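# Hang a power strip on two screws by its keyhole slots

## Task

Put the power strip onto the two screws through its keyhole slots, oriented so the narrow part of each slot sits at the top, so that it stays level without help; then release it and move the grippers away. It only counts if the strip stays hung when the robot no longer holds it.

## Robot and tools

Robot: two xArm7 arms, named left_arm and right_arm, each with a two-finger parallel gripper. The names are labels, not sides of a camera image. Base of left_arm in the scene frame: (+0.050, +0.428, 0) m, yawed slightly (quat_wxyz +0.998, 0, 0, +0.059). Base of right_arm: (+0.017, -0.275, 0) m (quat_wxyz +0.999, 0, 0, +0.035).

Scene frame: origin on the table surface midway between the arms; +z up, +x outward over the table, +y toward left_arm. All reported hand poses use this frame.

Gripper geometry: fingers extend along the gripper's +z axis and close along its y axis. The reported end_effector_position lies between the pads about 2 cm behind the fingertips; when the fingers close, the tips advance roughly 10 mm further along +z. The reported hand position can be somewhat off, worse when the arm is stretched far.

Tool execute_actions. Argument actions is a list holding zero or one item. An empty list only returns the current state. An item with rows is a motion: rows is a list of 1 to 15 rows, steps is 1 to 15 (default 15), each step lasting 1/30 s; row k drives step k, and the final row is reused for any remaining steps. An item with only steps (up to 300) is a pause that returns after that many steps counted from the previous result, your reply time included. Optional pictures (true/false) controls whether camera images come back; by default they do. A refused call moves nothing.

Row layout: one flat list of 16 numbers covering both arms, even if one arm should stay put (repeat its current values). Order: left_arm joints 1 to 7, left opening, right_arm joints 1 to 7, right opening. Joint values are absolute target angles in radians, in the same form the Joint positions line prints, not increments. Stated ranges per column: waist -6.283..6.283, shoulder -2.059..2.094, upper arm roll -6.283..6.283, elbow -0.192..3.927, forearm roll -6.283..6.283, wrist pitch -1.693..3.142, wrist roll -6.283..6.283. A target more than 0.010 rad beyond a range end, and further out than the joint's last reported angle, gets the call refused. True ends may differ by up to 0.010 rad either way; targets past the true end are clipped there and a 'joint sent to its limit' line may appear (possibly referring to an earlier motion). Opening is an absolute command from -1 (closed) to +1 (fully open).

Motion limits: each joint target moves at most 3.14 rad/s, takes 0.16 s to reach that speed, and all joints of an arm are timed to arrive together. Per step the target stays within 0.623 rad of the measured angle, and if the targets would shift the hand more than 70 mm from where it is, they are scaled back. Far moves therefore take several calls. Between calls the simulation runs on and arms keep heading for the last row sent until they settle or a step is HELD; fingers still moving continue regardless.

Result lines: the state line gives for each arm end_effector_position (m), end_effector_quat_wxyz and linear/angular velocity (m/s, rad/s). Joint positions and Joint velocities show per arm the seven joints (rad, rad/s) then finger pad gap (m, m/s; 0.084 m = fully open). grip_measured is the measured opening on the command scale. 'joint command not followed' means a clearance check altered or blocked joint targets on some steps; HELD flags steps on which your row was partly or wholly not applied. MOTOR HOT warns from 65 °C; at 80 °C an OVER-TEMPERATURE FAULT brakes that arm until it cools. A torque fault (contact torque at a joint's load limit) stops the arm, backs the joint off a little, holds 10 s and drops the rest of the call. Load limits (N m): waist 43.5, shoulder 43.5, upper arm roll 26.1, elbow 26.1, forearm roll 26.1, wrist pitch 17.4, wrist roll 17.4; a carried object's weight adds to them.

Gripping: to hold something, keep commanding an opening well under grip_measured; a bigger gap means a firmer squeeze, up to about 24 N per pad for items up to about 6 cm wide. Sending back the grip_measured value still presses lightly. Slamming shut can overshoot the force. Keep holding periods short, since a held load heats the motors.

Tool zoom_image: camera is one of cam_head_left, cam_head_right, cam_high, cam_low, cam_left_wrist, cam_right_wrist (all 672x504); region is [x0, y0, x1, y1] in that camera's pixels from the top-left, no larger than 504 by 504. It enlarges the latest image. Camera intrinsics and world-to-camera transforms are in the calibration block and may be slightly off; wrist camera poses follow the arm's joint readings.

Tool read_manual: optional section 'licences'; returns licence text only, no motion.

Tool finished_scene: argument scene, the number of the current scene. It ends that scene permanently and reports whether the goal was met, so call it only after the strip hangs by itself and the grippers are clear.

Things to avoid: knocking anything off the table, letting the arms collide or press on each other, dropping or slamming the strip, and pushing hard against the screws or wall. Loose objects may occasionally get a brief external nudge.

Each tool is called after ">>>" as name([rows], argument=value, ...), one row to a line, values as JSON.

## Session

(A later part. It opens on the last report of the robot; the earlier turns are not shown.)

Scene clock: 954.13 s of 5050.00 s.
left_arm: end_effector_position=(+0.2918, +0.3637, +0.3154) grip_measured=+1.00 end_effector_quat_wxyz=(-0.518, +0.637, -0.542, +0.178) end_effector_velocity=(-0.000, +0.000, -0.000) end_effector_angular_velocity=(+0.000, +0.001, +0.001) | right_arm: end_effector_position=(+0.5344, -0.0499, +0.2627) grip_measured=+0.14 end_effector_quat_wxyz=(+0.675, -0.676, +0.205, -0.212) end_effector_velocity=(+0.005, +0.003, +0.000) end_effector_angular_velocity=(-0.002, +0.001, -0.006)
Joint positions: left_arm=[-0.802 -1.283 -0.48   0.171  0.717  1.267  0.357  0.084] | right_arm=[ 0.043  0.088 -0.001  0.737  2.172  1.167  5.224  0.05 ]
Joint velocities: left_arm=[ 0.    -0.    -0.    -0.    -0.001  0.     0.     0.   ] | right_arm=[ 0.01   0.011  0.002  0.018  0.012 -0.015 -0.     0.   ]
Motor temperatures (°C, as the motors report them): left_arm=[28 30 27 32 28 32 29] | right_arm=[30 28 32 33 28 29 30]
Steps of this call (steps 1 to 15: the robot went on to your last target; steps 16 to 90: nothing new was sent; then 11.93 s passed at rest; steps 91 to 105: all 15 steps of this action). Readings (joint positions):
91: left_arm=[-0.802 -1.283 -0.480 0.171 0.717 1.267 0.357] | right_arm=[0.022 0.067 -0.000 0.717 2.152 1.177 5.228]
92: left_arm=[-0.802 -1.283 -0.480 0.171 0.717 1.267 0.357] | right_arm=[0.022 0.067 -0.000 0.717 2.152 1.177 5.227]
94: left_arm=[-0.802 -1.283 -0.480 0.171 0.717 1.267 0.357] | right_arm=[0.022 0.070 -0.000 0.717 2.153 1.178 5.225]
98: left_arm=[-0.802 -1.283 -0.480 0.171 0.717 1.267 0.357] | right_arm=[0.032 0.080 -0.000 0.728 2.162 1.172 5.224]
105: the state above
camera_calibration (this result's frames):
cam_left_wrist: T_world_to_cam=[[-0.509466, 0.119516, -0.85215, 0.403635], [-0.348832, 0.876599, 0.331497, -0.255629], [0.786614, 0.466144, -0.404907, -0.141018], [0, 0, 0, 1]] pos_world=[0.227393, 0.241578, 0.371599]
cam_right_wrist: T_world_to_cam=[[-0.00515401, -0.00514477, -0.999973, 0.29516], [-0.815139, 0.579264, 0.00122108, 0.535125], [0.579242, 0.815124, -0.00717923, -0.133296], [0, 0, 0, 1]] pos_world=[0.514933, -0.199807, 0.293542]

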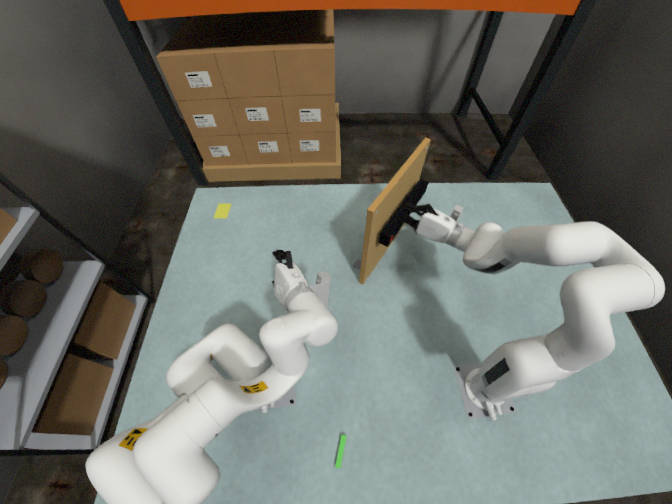

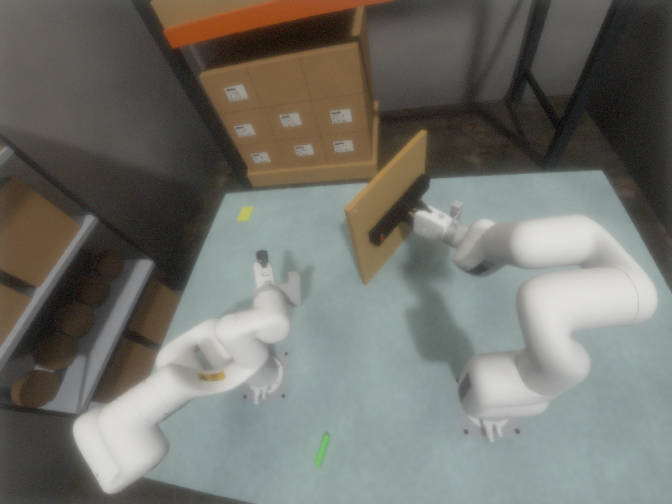

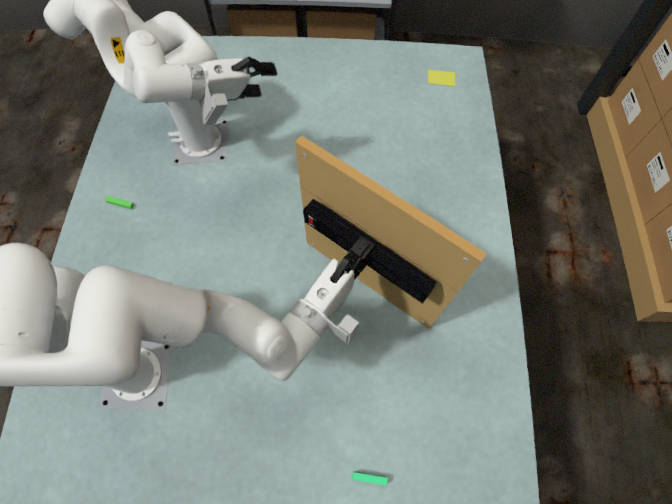

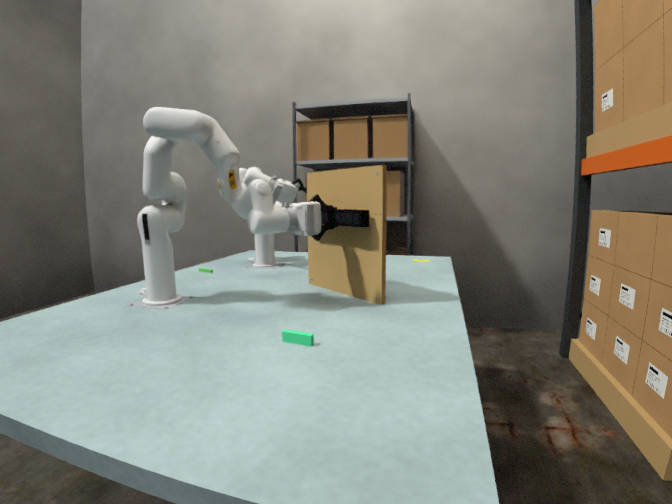

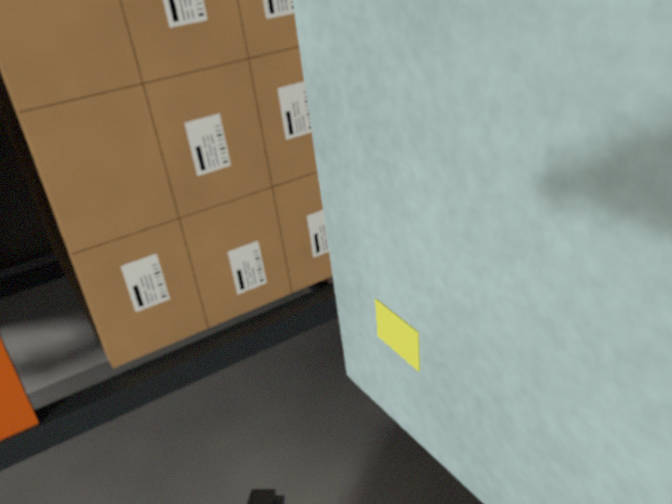

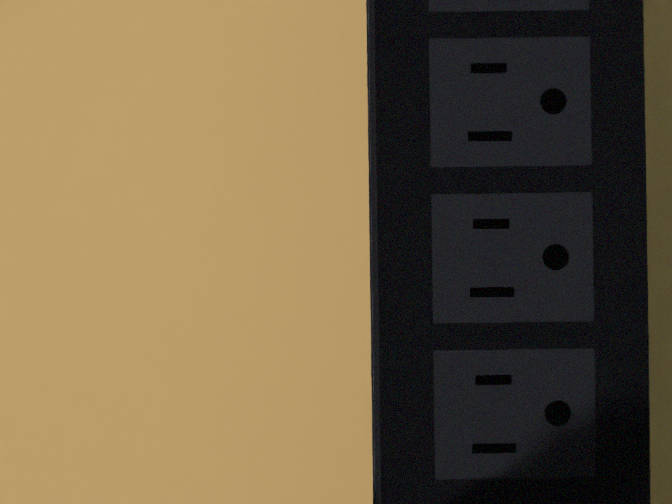

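>>> execute_actions([
  {"rows":[[-0.802,-1.283,-0.48,0.171,0.717,1.267,0.357,1,0.037,0.084,0,0.733,2.167,1.169,5.224,-1],[-0.802,-1.283,-0.48,0.171,0.717,1.267,0.357,1,0.037,0.084,0,0.733,2.167,1.169,5.224,-1],[-0.802,-1.283,-0.48,0.171,0.717,1.267,0.357,1,0.037,0.084,0,0.733,2.167,1.169,5.224,-1],[-0.802,-1.283,-0.48,0.171,0.717,1.267,0.357,1,0.0375,0.077,0,0.733,2.166,1.165,5.227,-1],[-0.802,-1.283,-0.48,0.171,0.717,1.267,0.357,1,0.0375,0.077,0,0.733,2.166,1.165,5.227,-1],[-0.802,-1.283,-0.48,0.171,0.717,1.267,0.357,1,0.0375,0.077,0,0.733,2.166,1.165,5.227,-1],[-0.802,-1.283,-0.48,0.171,0.717,1.267,0.357,1,0.0375,0.077,0,0.733,2.166,1.165,5.227,-1],[-0.802,-1.283,-0.48,0.171,0.717,1.267,0.357,1,0.045,0.083,0,0.741,2.172,1.161,5.227,-1],[-0.802,-1.283,-0.48,0.171,0.717,1.267,0.357,1,0.045,0.083,0,0.741,2.172,1.161,5.227,-1],[-0.802,-1.283,-0.48,0.171,0.717,1.267,0.357,1,0.045,0.083,0,0.741,2.172,1.161,5.227,-1],[-0.802,-1.283,-0.48,0.171,0.717,1.267,0.357,1,0.054,0.09,0,0.75,2.18,1.155,5.227,-1]],"steps":15},
])

Scene clock: 966.37 s of 5050.00 s.
left_arm: end_effector_position=(+0.2918, +0.3637, +0.3154) grip_measured=+1.00 end_effector_quat_wxyz=(-0.518, +0.637, -0.542, +0.178) end_effector_velocity=(-0.000, -0.000, -0.000) end_effector_angular_velocity=(+0.000, +0.001, -0.000) | right_arm: end_effector_position=(+0.5362, -0.0453, +0.2656) grip_measured=+0.14 end_effector_quat_wxyz=(+0.675, -0.677, +0.204, -0.212) end_effector_velocity=(+0.005, +0.016, +0.000) end_effector_angular_velocity=(+0.004, +0.005, +0.007)
Joint positions: left_arm=[-0.802 -1.283 -0.48   0.171  0.717  1.267  0.357  0.084] | right_arm=[0.052 0.089 0.001 0.748 2.177 1.157 5.227 0.05 ]
Joint velocities: left_arm=[-0.001  0.001  0.    -0.    -0.     0.    -0.     0.   ] | right_arm=[ 0.035  0.022  0.004  0.029  0.027 -0.019  0.001 -0.   ]
Motor temperatures (°C, as the motors report them): left_arm=[28 30 27 32 28 32 29] | right_arm=[30 28 32 34 28 29 30]
Steps of this call (steps 1 to 15: the robot went on to your last target; steps 16 to 90: nothing new was sent; then 8.73 s passed at rest; steps 91 to 105: all 15 steps of this action). Readings (joint positions):
91: left_arm=[-0.802 -1.283 -0.480 0.171 0.717 1.267 0.357] | right_arm=[0.044 0.090 -0.000 0.740 2.173 1.165 5.224]
92: left_arm=[-0.802 -1.283 -0.480 0.171 0.717 1.267 0.357] | right_arm=[0.043 0.089 0.001 0.739 2.172 1.165 5.224]
94: left_arm=[-0.802 -1.283 -0.480 0.171 0.717 1.267 0.357] | right_arm=[0.041 0.088 0.003 0.737 2.169 1.166 5.224]
98: left_arm=[-0.802 -1.283 -0.480 0.171 0.717 1.267 0.357] | right_arm=[0.041 0.080 0.004 0.735 2.166 1.166 5.226]
105: the state above
camera_calibration (this result's frames):
cam_left_wrist: T_world_to_cam=[[-0.509466, 0.119516, -0.85215, 0.403635], [-0.348832, 0.876599, 0.331497, -0.255629], [0.786613, 0.466144, -0.404907, -0.141018], [0, 0, 0, 1]] pos_world=[0.227393, 0.241578, 0.371599]
cam_right_wrist: T_world_to_cam=[[-0.00283721, -0.00595213, -0.999978, 0.296852], [-0.816371, 0.577527, -0.00112133, 0.535186], [0.577521, 0.81635, -0.00649771, -0.137246], [0, 0, 0, 1]] pos_world=[0.517015, -0.195277, 0.296554]

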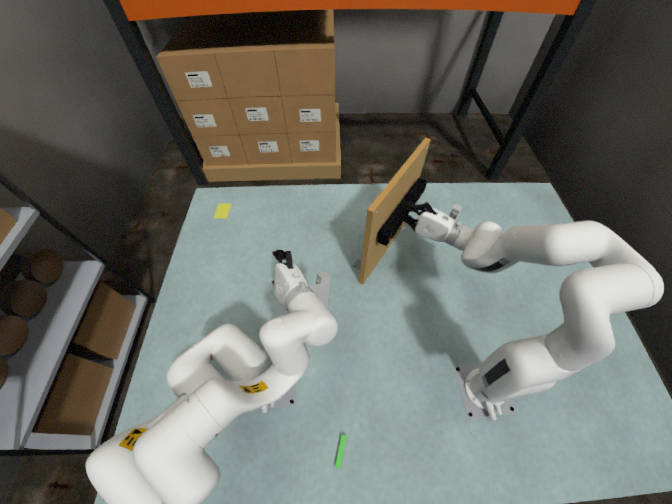

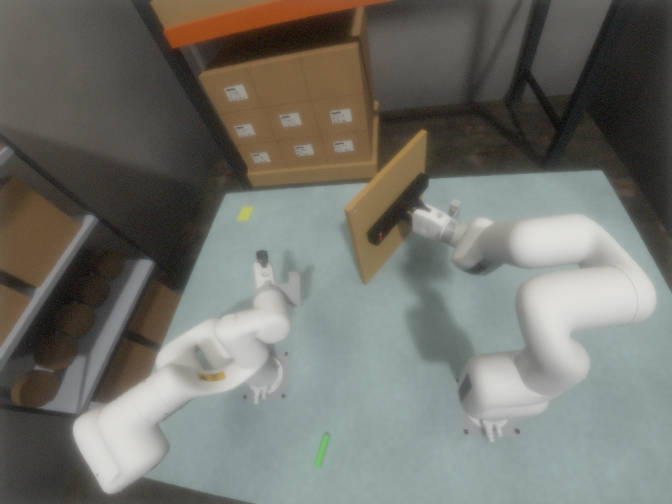

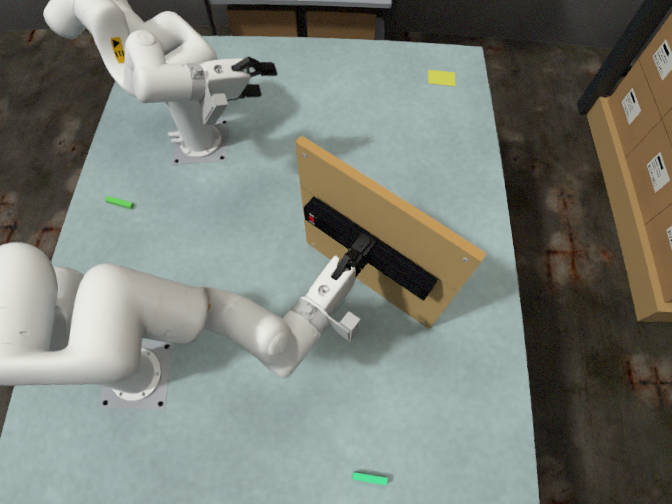

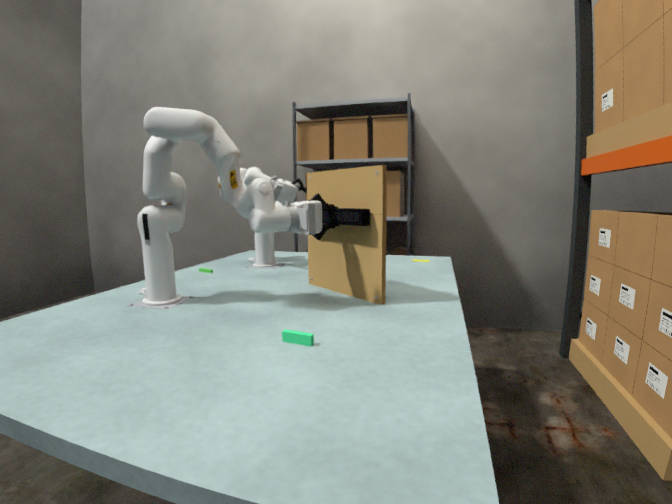

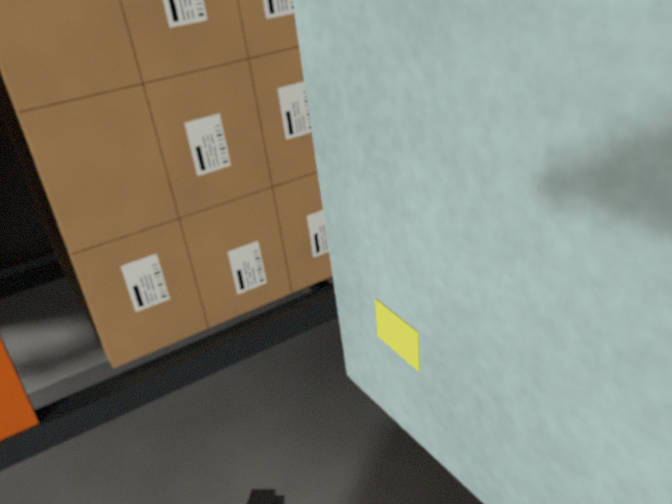

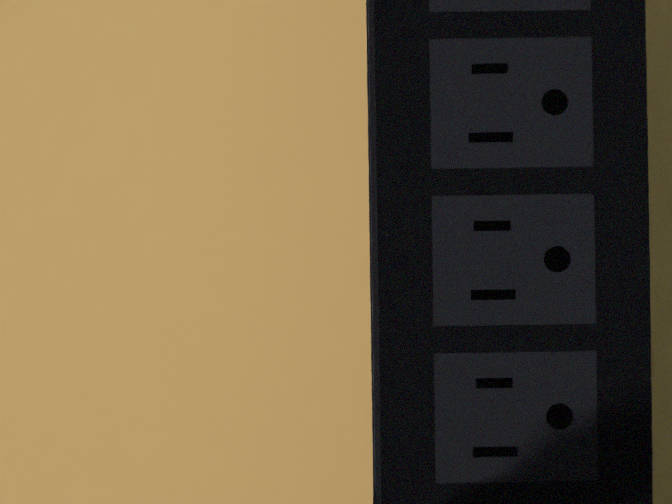

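>>> execute_actions([
  {"rows":[[-0.802,-1.283,-0.48,0.171,0.717,1.267,0.357,1,0.060,0.0945,0,0.756,2.185,1.1515,5.227,-1],[-0.802,-1.283,-0.48,0.171,0.717,1.267,0.357,1,0.060,0.0945,0,0.756,2.185,1.1515,5.227,-1],[-0.802,-1.283,-0.48,0.171,0.717,1.267,0.357,1,0.060,0.0945,0,0.756,2.185,1.1515,5.227,-1],[-0.802,-1.283,-0.48,0.171,0.717,1.267,0.357,1,0.060,0.0945,0,0.756,2.185,1.1515,5.227,-1],[-0.802,-1.283,-0.48,0.171,0.717,1.267,0.357,1,0.067,0.10,0,0.763,2.191,1.147,5.227,-1]],"steps":15},
])

>>> zoom_image(camera="cam_head_left", region=[350,150,450,270])

Scene clock: 974.20 s of 5050.00 s.
left_arm: end_effector_position=(+0.2918, +0.3637, +0.3154) grip_measured=+1.00 end_effector_quat_wxyz=(-0.518, +0.637, -0.542, +0.178) end_effector_velocity=(+0.000, -0.000, +0.000) end_effector_angular_velocity=(-0.000, +0.000, -0.001) | right_arm: end_effector_position=(+0.5402, -0.0407, +0.2660) grip_measured=+0.14 end_effector_quat_wxyz=(+0.675, -0.676, +0.205, -0.213) end_effector_velocity=(+0.001, +0.000, +0.001) end_effector_angular_velocity=(+0.001, -0.001, -0.003)
Joint positions: left_arm=[-0.802 -1.283 -0.48   0.171  0.717  1.267  0.357  0.084] | right_arm=[ 0.067  0.1   -0.     0.763  2.191  1.147  5.227  0.05 ]
Joint velocities: left_arm=[-0.     0.     0.     0.001 -0.    -0.     0.     0.   ] | right_arm=[ 0.001  0.001 -0.     0.003  0.004 -0.002 -0.    -0.   ]
Motor temperatures (°C, as the motors report them): left_arm=[28 30 27 32 28 32 29] | right_arm=[30 28 32 34 28 29 30]
Steps of this call (steps 1 to 15: the robot went on to your last target; steps 16 to 90: nothing new was sent; then 4.33 s passed at rest; steps 91 to 105: all 15 steps of this action). Readings (joint positions):
91: left_arm=[-0.802 -1.283 -0.480 0.171 0.717 1.267 0.357] | right_arm=[0.054 0.090 0.000 0.750 2.180 1.155 5.227]
92: left_arm=[-0.802 -1.283 -0.480 0.171 0.717 1.267 0.357] | right_arm=[0.055 0.091 -0.000 0.751 2.181 1.154 5.227]
94: left_arm=[-0.802 -1.283 -0.480 0.171 0.717 1.267 0.357] | right_arm=[0.058 0.093 -0.000 0.754 2.183 1.153 5.227]
98: left_arm=[-0.802 -1.283 -0.480 0.171 0.717 1.267 0.357] | right_arm=[0.064 0.098 -0.000 0.760 2.189 1.149 5.227]
105: the state above
camera_calibration (this result's frames):
cam_left_wrist: T_world_to_cam=[[-0.509466, 0.119516, -0.85215, 0.403635], [-0.348832, 0.876599, 0.331497, -0.255629], [0.786613, 0.466144, -0.404907, -0.141018], [0, 0, 0, 1]] pos_world=[0.227393, 0.241578, 0.371599]
cam_right_wrist: T_world_to_cam=[[-0.00444585, -0.00435391, -0.999981, 0.298149], [-0.814792, 0.579752, 0.00109828, 0.534381], [0.579736, 0.814781, -0.00612502, -0.144701], [0, 0, 0, 1]] pos_world=[0.520623, -0.19061, 0.29667]

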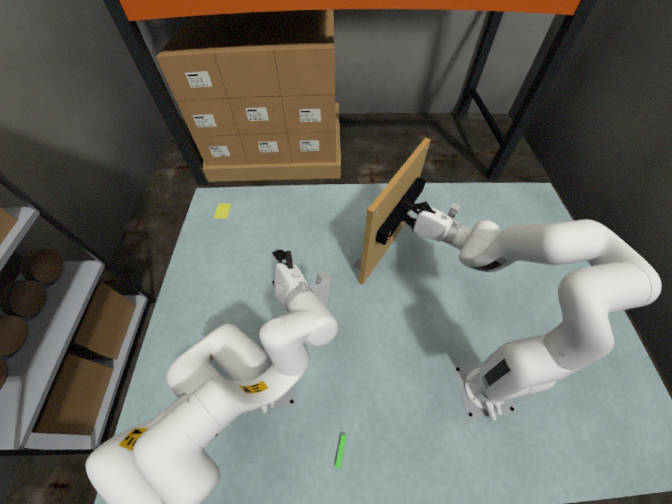

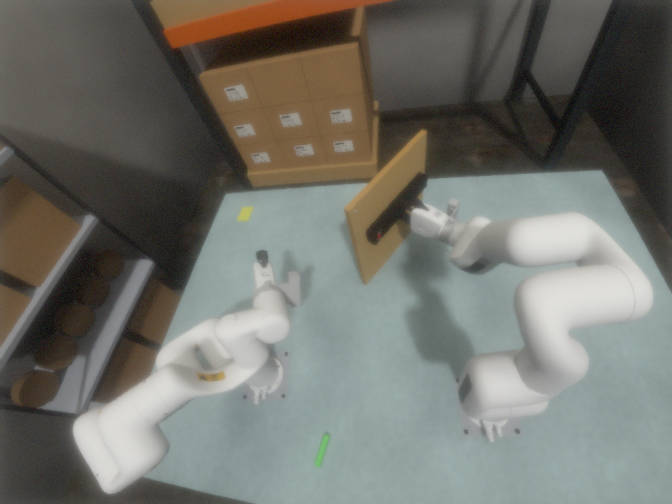

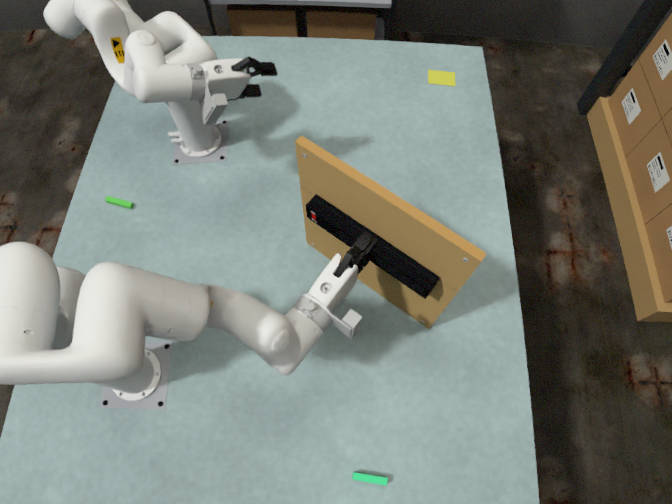

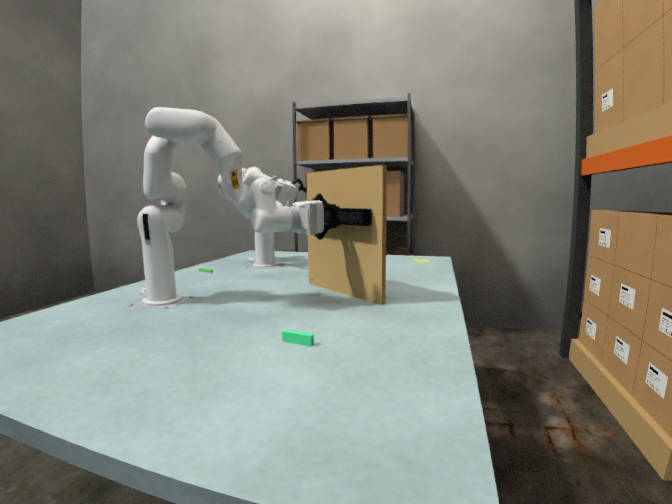

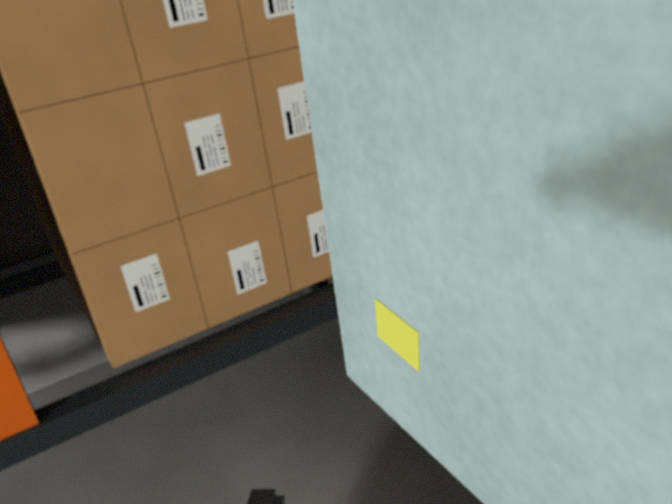

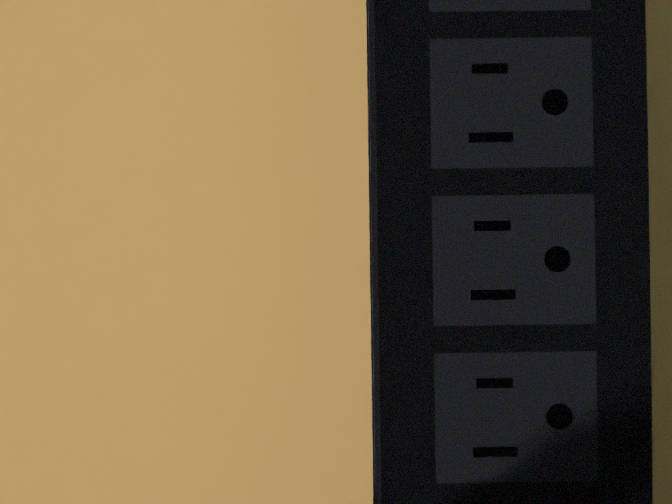

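Region (350, 150, 450, 270) of cam_head_left's 672x504 image, scaled by 4.200, with more detail than that image has.

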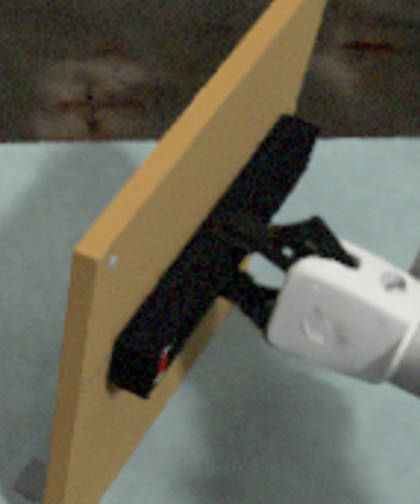

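No slip: both heads in. Continue until slip.

>>> execute_actions([
  {"rows":[[-0.802,-1.283,-0.48,0.171,0.717,1.267,0.357,1,0.073,0.1045,0,0.769,2.196,1.1435,5.227,-1],[-0.802,-1.283,-0.48,0.171,0.717,1.267,0.357,1,0.073,0.1045,0,0.769,2.196,1.1435,5.227,-1],[-0.802,-1.283,-0.48,0.171,0.717,1.267,0.357,1,0.073,0.1045,0,0.769,2.196,1.1435,5.227,-1],[-0.802,-1.283,-0.48,0.171,0.717,1.267,0.357,1,0.073,0.1045,0,0.769,2.196,1.1435,5.227,-1],[-0.802,-1.283,-0.48,0.171,0.717,1.267,0.357,1,0.081,0.111,0,0.777,2.203,1.1385,5.227,-1]],"steps":15},
])

>>> zoom_image(camera="cam_head_left", region=[350,150,450,270])

Scene clock: 980.93 s of 5050.00 s.
left_arm: end_effector_position=(+0.2918, +0.3637, +0.3154) grip_measured=+1.00 end_effector_quat_wxyz=(-0.518, +0.637, -0.542, +0.178) end_effector_velocity=(+0.000, -0.000, +0.000) end_effector_angular_velocity=(+0.000, -0.000, -0.001) | right_arm: end_effector_position=(+0.5433, -0.0368, +0.2649) grip_measured=+0.14 end_effector_quat_wxyz=(+0.675, -0.676, +0.208, -0.212) end_effector_velocity=(+0.001, +0.005, +0.000) end_effector_angular_velocity=(+0.000, +0.001, +0.004)
Joint positions: left_arm=[-0.802 -1.283 -0.48   0.171  0.717  1.267  0.357  0.084] | right_arm=[ 0.079  0.111 -0.002  0.775  2.203  1.138  5.227  0.05 ]
Joint velocities: left_arm=[-0.    -0.     0.    -0.     0.    -0.001  0.    -0.   ] | right_arm=[ 0.005  0.006  0.005  0.009  0.005 -0.005  0.     0.   ]
Motor temperatures (°C, as the motors report them): left_arm=[28 30 27 32 28 32 29] | right_arm=[30 28 32 34 28 29 30]
Steps of this call (steps 1 to 15: the robot went on to your last target; steps 16 to 90: nothing new was sent; then 3.23 s passed at rest; steps 91 to 105: all 15 steps of this action). Readings (joint positions):
91: left_arm=[-0.802 -1.283 -0.480 0.171 0.717 1.267 0.357] | right_arm=[0.067 0.100 -0.000 0.763 2.191 1.147 5.227]
92: left_arm=[-0.802 -1.283 -0.480 0.171 0.717 1.267 0.357] | right_arm=[0.068 0.101 -0.000 0.764 2.192 1.146 5.227]
94: left_arm=[-0.802 -1.283 -0.480 0.171 0.717 1.267 0.357] | right_arm=[0.071 0.103 -0.000 0.767 2.194 1.145 5.227]
98: left_arm=[-0.802 -1.283 -0.480 0.171 0.717 1.267 0.357] | right_arm=[0.076 0.107 -0.002 0.771 2.199 1.141 5.227]
105: the state above
camera_calibration (this result's frames):
cam_left_wrist: T_world_to_cam=[[-0.509466, 0.119516, -0.85215, 0.403635], [-0.348832, 0.876599, 0.331497, -0.255629], [0.786614, 0.466144, -0.404907, -0.141018], [0, 0, 0, 1]] pos_world=[0.227393, 0.241578, 0.371599]
cam_right_wrist: T_world_to_cam=[[-0.0084562, -0.0036678, -0.999958, 0.299327], [-0.813093, 0.582115, 0.0047408, 0.53286], [0.582073, 0.813098, -0.00790474, -0.150544], [0, 0, 0, 1]] pos_world=[0.523423, -0.186681, 0.295598]

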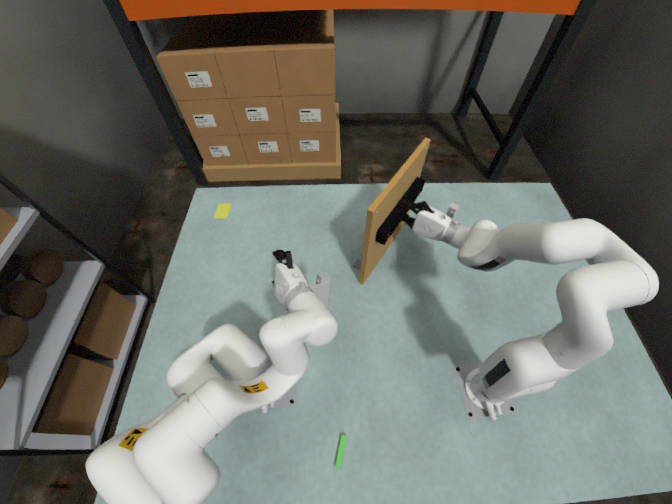

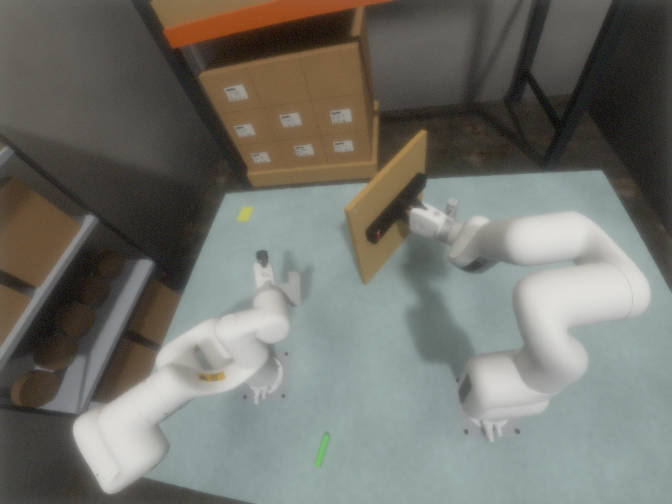

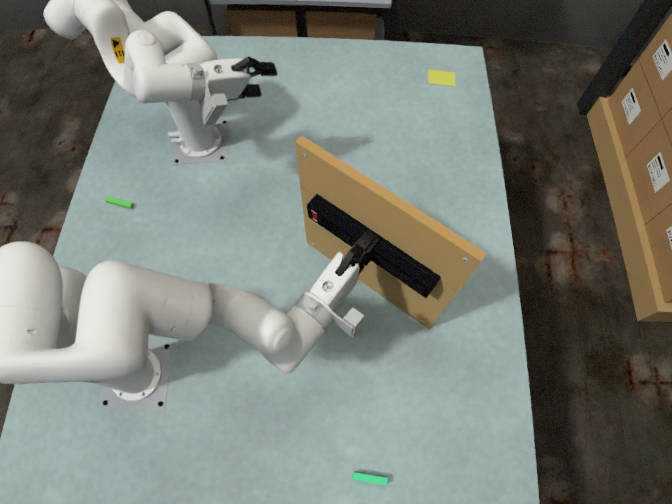

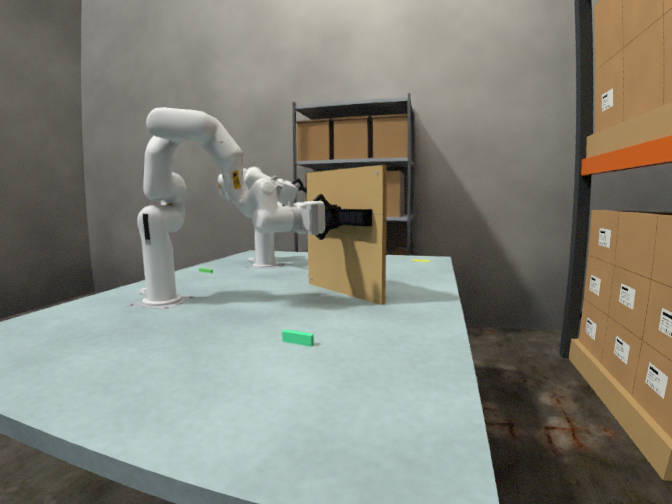

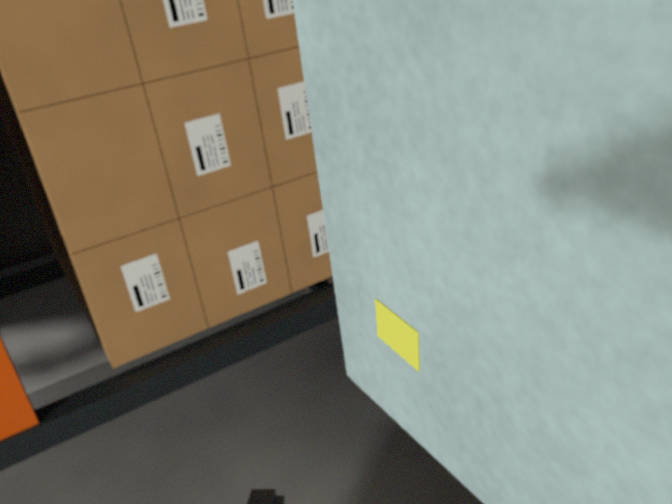

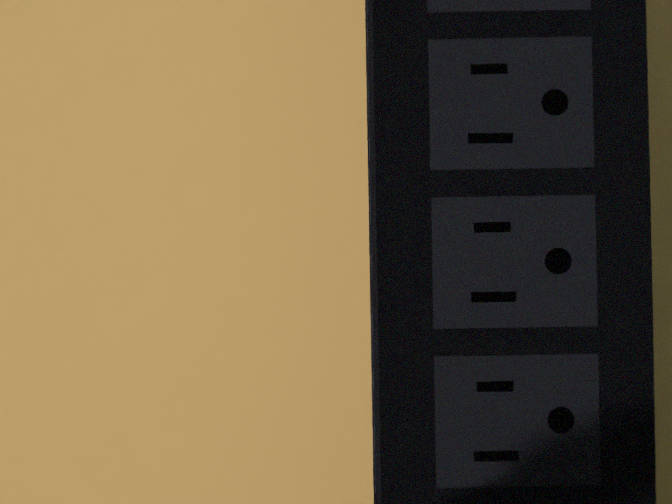

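Region (350, 150, 450, 270) of cam_head_left's 672x504 image, scaled by 4.200, with more detail than that image has.

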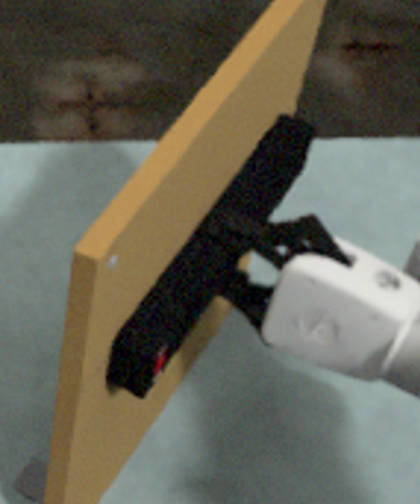

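>>> execute_actions([
  {"rows":[[-0.802,-1.283,-0.48,0.171,0.717,1.267,0.357,1,0.0765,0.1075,0,0.7725,2.199,1.141,5.227,-1],[-0.802,-1.283,-0.48,0.171,0.717,1.267,0.357,1,0.0765,0.1075,0,0.7725,2.199,1.141,5.227,-1],[-0.802,-1.283,-0.48,0.171,0.717,1.267,0.357,1,0.0765,0.1075,0,0.7725,2.199,1.141,5.227,-1],[-0.802,-1.283,-0.48,0.171,0.717,1.267,0.357,1,0.076,0.1145,0,0.7725,2.2005,1.145,5.221,-1],[-0.802,-1.283,-0.48,0.171,0.717,1.267,0.357,1,0.076,0.1145,0,0.7725,2.2005,1.145,5.221,-1],[-0.802,-1.283,-0.48,0.171,0.717,1.267,0.357,1,0.0753,0.1215,0,0.7725,2.202,1.149,5.215,-1],[-0.802,-1.283,-0.48,0.171,0.717,1.267,0.357,1,0.0753,0.1215,0,0.7725,2.202,1.149,5.215,-1],[-0.802,-1.283,-0.48,0.171,0.717,1.267,0.357,1,0.0747,0.1285,0,0.7725,2.203,1.153,5.209,-1],[-0.802,-1.283,-0.48,0.171,0.717,1.267,0.357,1,0.0747,0.1285,0,0.7725,2.203,1.153,5.209,-1],[-0.802,-1.283,-0.48,0.171,0.717,1.267,0.357,1,0.074,0.1355,0,0.7725,2.2046,1.157,5.203,-1]],"steps":15},
])

Scene clock: 991.73 s of 5050.00 s.
left_arm: end_effector_position=(+0.2918, +0.3637, +0.3154) grip_measured=+1.00 end_effector_quat_wxyz=(-0.518, +0.637, -0.542, +0.178) end_effector_velocity=(+0.000, +0.000, -0.000) end_effector_angular_velocity=(+0.000, -0.000, +0.002) | right_arm: end_effector_position=(+0.5420, -0.0345, +0.2556) grip_measured=+0.14 end_effector_quat_wxyz=(+0.675, -0.677, +0.204, -0.211) end_effector_velocity=(-0.000, -0.002, -0.013) end_effector_angular_velocity=(-0.007, +0.006, -0.003)
Joint positions: left_arm=[-0.802 -1.283 -0.48   0.171  0.717  1.267  0.357  0.084] | right_arm=[0.075 0.134 0.002 0.774 2.205 1.156 5.205 0.05 ]
Joint velocities: left_arm=[ 0.001 -0.001 -0.001 -0.001 -0.     0.    -0.    -0.   ] | right_arm=[-0.003  0.025 -0.001 -0.004  0.004  0.009 -0.022 -0.   ]
Motor temperatures (°C, as the motors report them): left_arm=[28 30 27 32 28 32 29] | right_arm=[30 28 32 34 28 30 30]
Steps of this call (steps 1 to 15: the robot went on to your last target; steps 16 to 100: nothing new was sent; then 6.97 s passed at rest; steps 101 to 115: all 15 steps of this action). Readings (joint positions):
101: left_arm=[-0.802 -1.283 -0.480 0.171 0.717 1.267 0.357] | right_arm=[0.081 0.111 0.001 0.777 2.203 1.139 5.227]
102: left_arm=[-0.802 -1.283 -0.480 0.171 0.717 1.267 0.357] | right_arm=[0.081 0.110 0.001 0.776 2.202 1.140 5.227]
104: left_arm=[-0.802 -1.283 -0.480 0.171 0.717 1.267 0.357] | right_arm=[0.079 0.109 0.002 0.775 2.200 1.141 5.227]
108: left_arm=[-0.802 -1.283 -0.480 0.171 0.717 1.267 0.357] | right_arm=[0.077 0.114 0.002 0.775 2.201 1.149 5.220]
115: the state above
camera_calibration (this result's frames):
cam_left_wrist: T_world_to_cam=[[-0.509466, 0.119516, -0.85215, 0.403635], [-0.348832, 0.876599, 0.331497, -0.255629], [0.786614, 0.466144, -0.404906, -0.141018], [0, 0, 0, 1]] pos_world=[0.227393, 0.241578, 0.371599]
cam_right_wrist: T_world_to_cam=[[-0.00581907, -0.0049194, -0.999971, 0.288527], [-0.817511, 0.57591, 0.00192408, 0.533452], [0.575884, 0.817498, -0.00737292, -0.14832], [0, 0, 0, 1]] pos_world=[0.523197, -0.184549, 0.286399]

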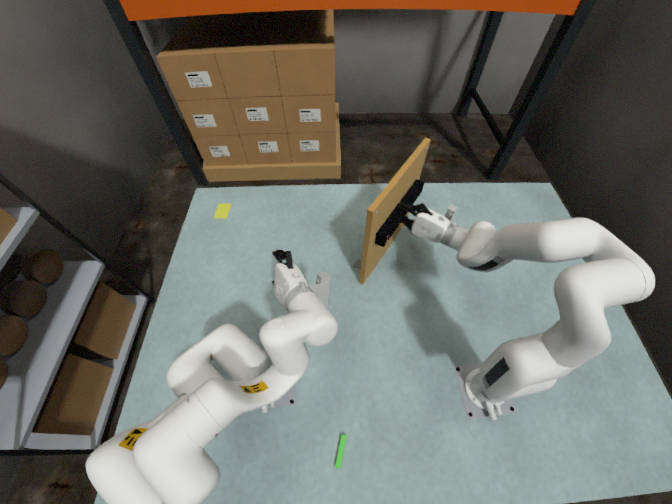

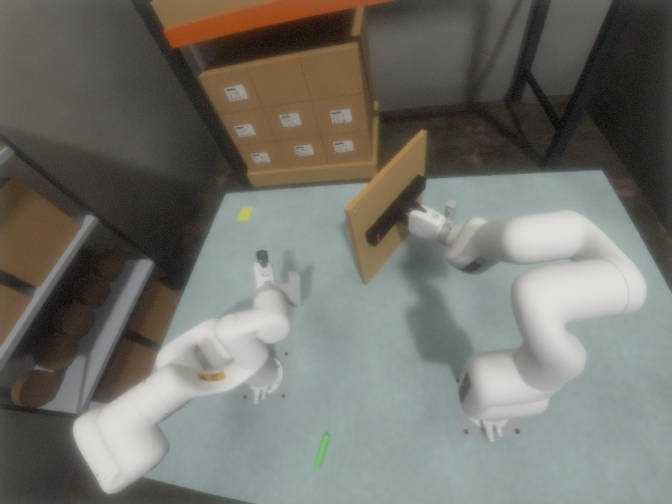

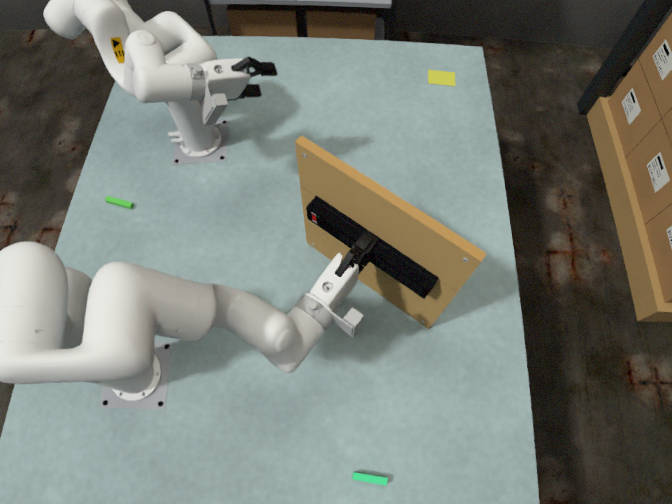

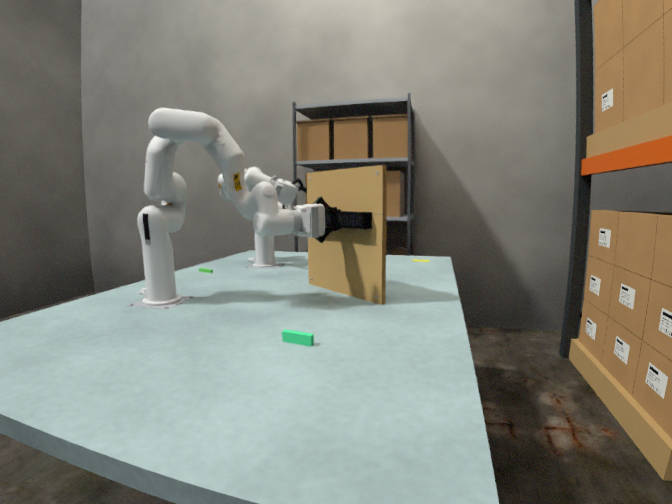

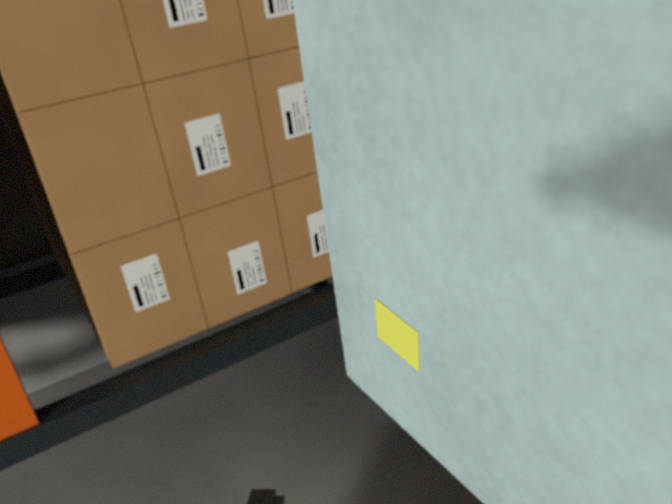

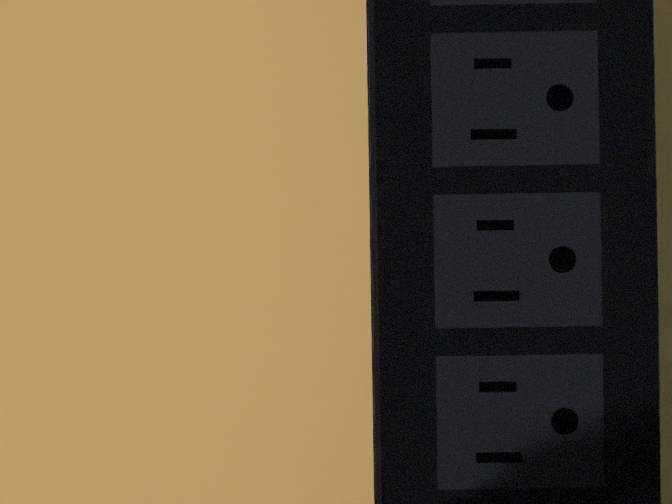

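>>> execute_actions([
  {"rows":[[-0.802,-1.283,-0.48,0.171,0.717,1.267,0.357,1,0.068,0.142,0,0.781,2.1986,1.1585,5.203,-1],[-0.802,-1.283,-0.48,0.171,0.717,1.267,0.357,1,0.068,0.142,0,0.781,2.1986,1.1585,5.203,-1],[-0.802,-1.283,-0.48,0.171,0.717,1.267,0.357,1,0.068,0.142,0,0.781,2.1986,1.1585,5.203,-1],[-0.802,-1.283,-0.48,0.171,0.717,1.267,0.357,1,0.068,0.142,0,0.781,2.1986,1.1585,5.203,-1],[-0.802,-1.283,-0.48,0.171,0.717,1.267,0.357,1,0.0675,0.149,0,0.781,2.2,1.1625,5.197,-1],[-0.802,-1.283,-0.48,0.171,0.717,1.267,0.357,1,0.0675,0.149,0,0.781,2.2,1.1625,5.197,-1],[-0.802,-1.283,-0.48,0.171,0.717,1.267,0.357,1,0.067,0.156,0,0.781,2.2016,1.1665,5.191,-1],[-0.802,-1.283,-0.48,0.171,0.717,1.267,0.357,1,0.067,0.156,0,0.781,2.2016,1.1665,5.191,-1],[-0.802,-1.283,-0.48,0.171,0.717,1.267,0.357,1,0.066,0.163,0,0.782,2.203,1.1705,5.185,-1]],"steps":15},
])

>>> zoom_image(camera="cam_high", region=[280,170,460,320])

Scene clock: 1006.03 s of 5050.00 s.
left_arm: end_effector_position=(+0.2918, +0.3637, +0.3154) grip_measured=+1.00 end_effector_quat_wxyz=(-0.518, +0.637, -0.542, +0.178) end_effector_velocity=(-0.000, +0.000, -0.000) end_effector_angular_velocity=(+0.001, -0.000, +0.001) | right_arm: end_effector_position=(+0.5452, -0.0362, +0.2503) grip_measured=+0.14 end_effector_quat_wxyz=(+0.676, -0.676, +0.200, -0.214) end_effector_velocity=(+0.004, -0.001, -0.002) end_effector_angular_velocity=(+0.000, -0.005, -0.006)
Joint positions: left_arm=[-0.802 -1.283 -0.48   0.171  0.717  1.267  0.357  0.084] | right_arm=[0.067 0.158 0.002 0.784 2.203 1.174 5.186 0.05 ]
Joint velocities: left_arm=[-0.    -0.001 -0.001 -0.001 -0.     0.001  0.    -0.   ] | right_arm=[-0.003  0.015 -0.     0.009  0.007  0.004 -0.011  0.   ]
Motor temperatures (°C, as the motors report them): left_arm=[28 30 27 32 28 32 29] | right_arm=[30 28 32 34 28 30 30]
Steps of this call (steps 1 to 15: the robot went on to your last target; steps 16 to 90: nothing new was sent; then 10.80 s passed at rest; steps 91 to 105: all 15 steps of this action). Readings (joint positions):
91: left_arm=[-0.802 -1.283 -0.480 0.171 0.717 1.267 0.357] | right_arm=[0.074 0.136 0.000 0.773 2.204 1.157 5.203]
92: left_arm=[-0.802 -1.283 -0.480 0.171 0.717 1.267 0.357] | right_arm=[0.073 0.137 0.000 0.774 2.203 1.158 5.203]
94: left_arm=[-0.802 -1.283 -0.480 0.171 0.717 1.267 0.357] | right_arm=[0.071 0.139 0.002 0.777 2.200 1.159 5.203]
98: left_arm=[-0.802 -1.283 -0.480 0.171 0.717 1.267 0.357] | right_arm=[0.069 0.145 0.002 0.779 2.199 1.165 5.198]
105: the state above
camera_calibration (this result's frames):
cam_left_wrist: T_world_to_cam=[[-0.509466, 0.119516, -0.85215, 0.403635], [-0.348832, 0.876599, 0.331497, -0.255629], [0.786614, 0.466144, -0.404906, -0.141018], [0, 0, 0, 1]] pos_world=[0.227393, 0.241578, 0.371599]
cam_right_wrist: T_world_to_cam=[[0.0041469, -0.00591238, -0.999974, 0.277765], [-0.818337, 0.574699, -0.00679157, 0.539633], [0.574724, 0.818344, -0.0024551, -0.149458], [0, 0, 0, 1]] pos_world=[0.526347, -0.186176, 0.281056]

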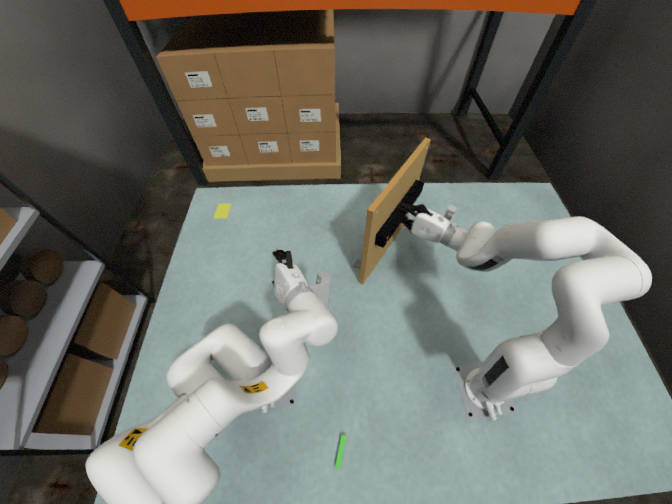

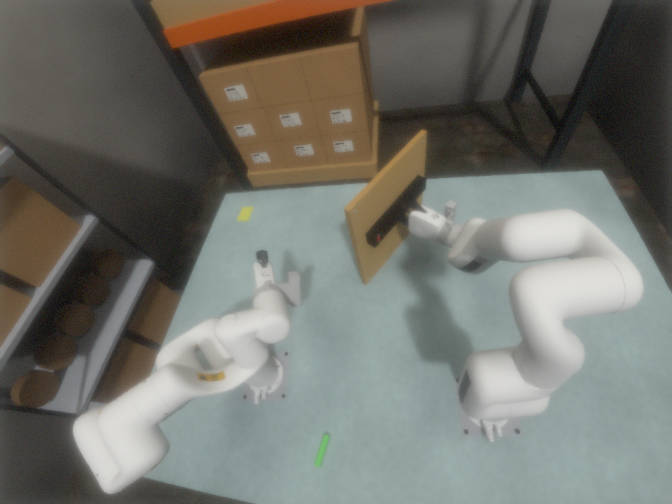

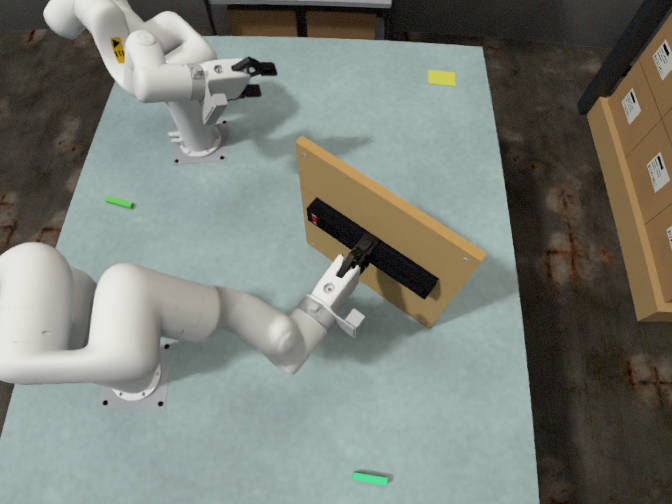

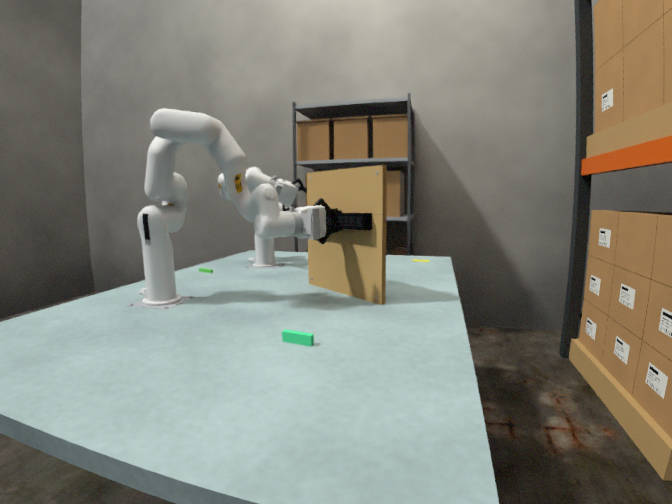

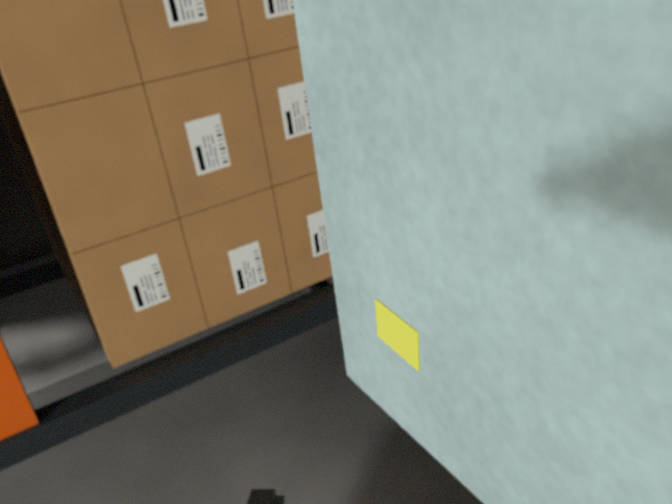

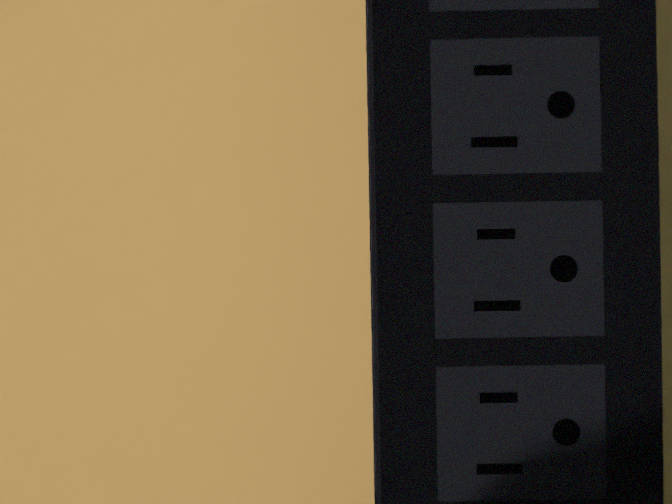

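Region (280, 170, 460, 320) of cam_high's 672x504 image, scaled by 2.800, with more detail than that image has.

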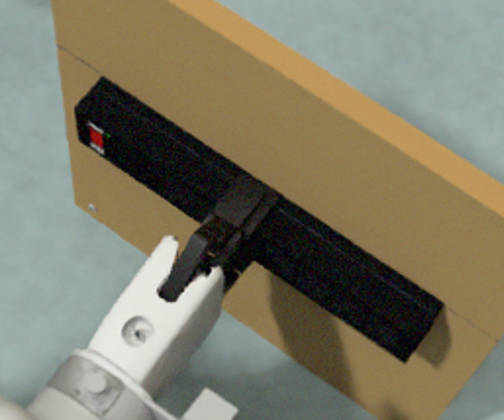

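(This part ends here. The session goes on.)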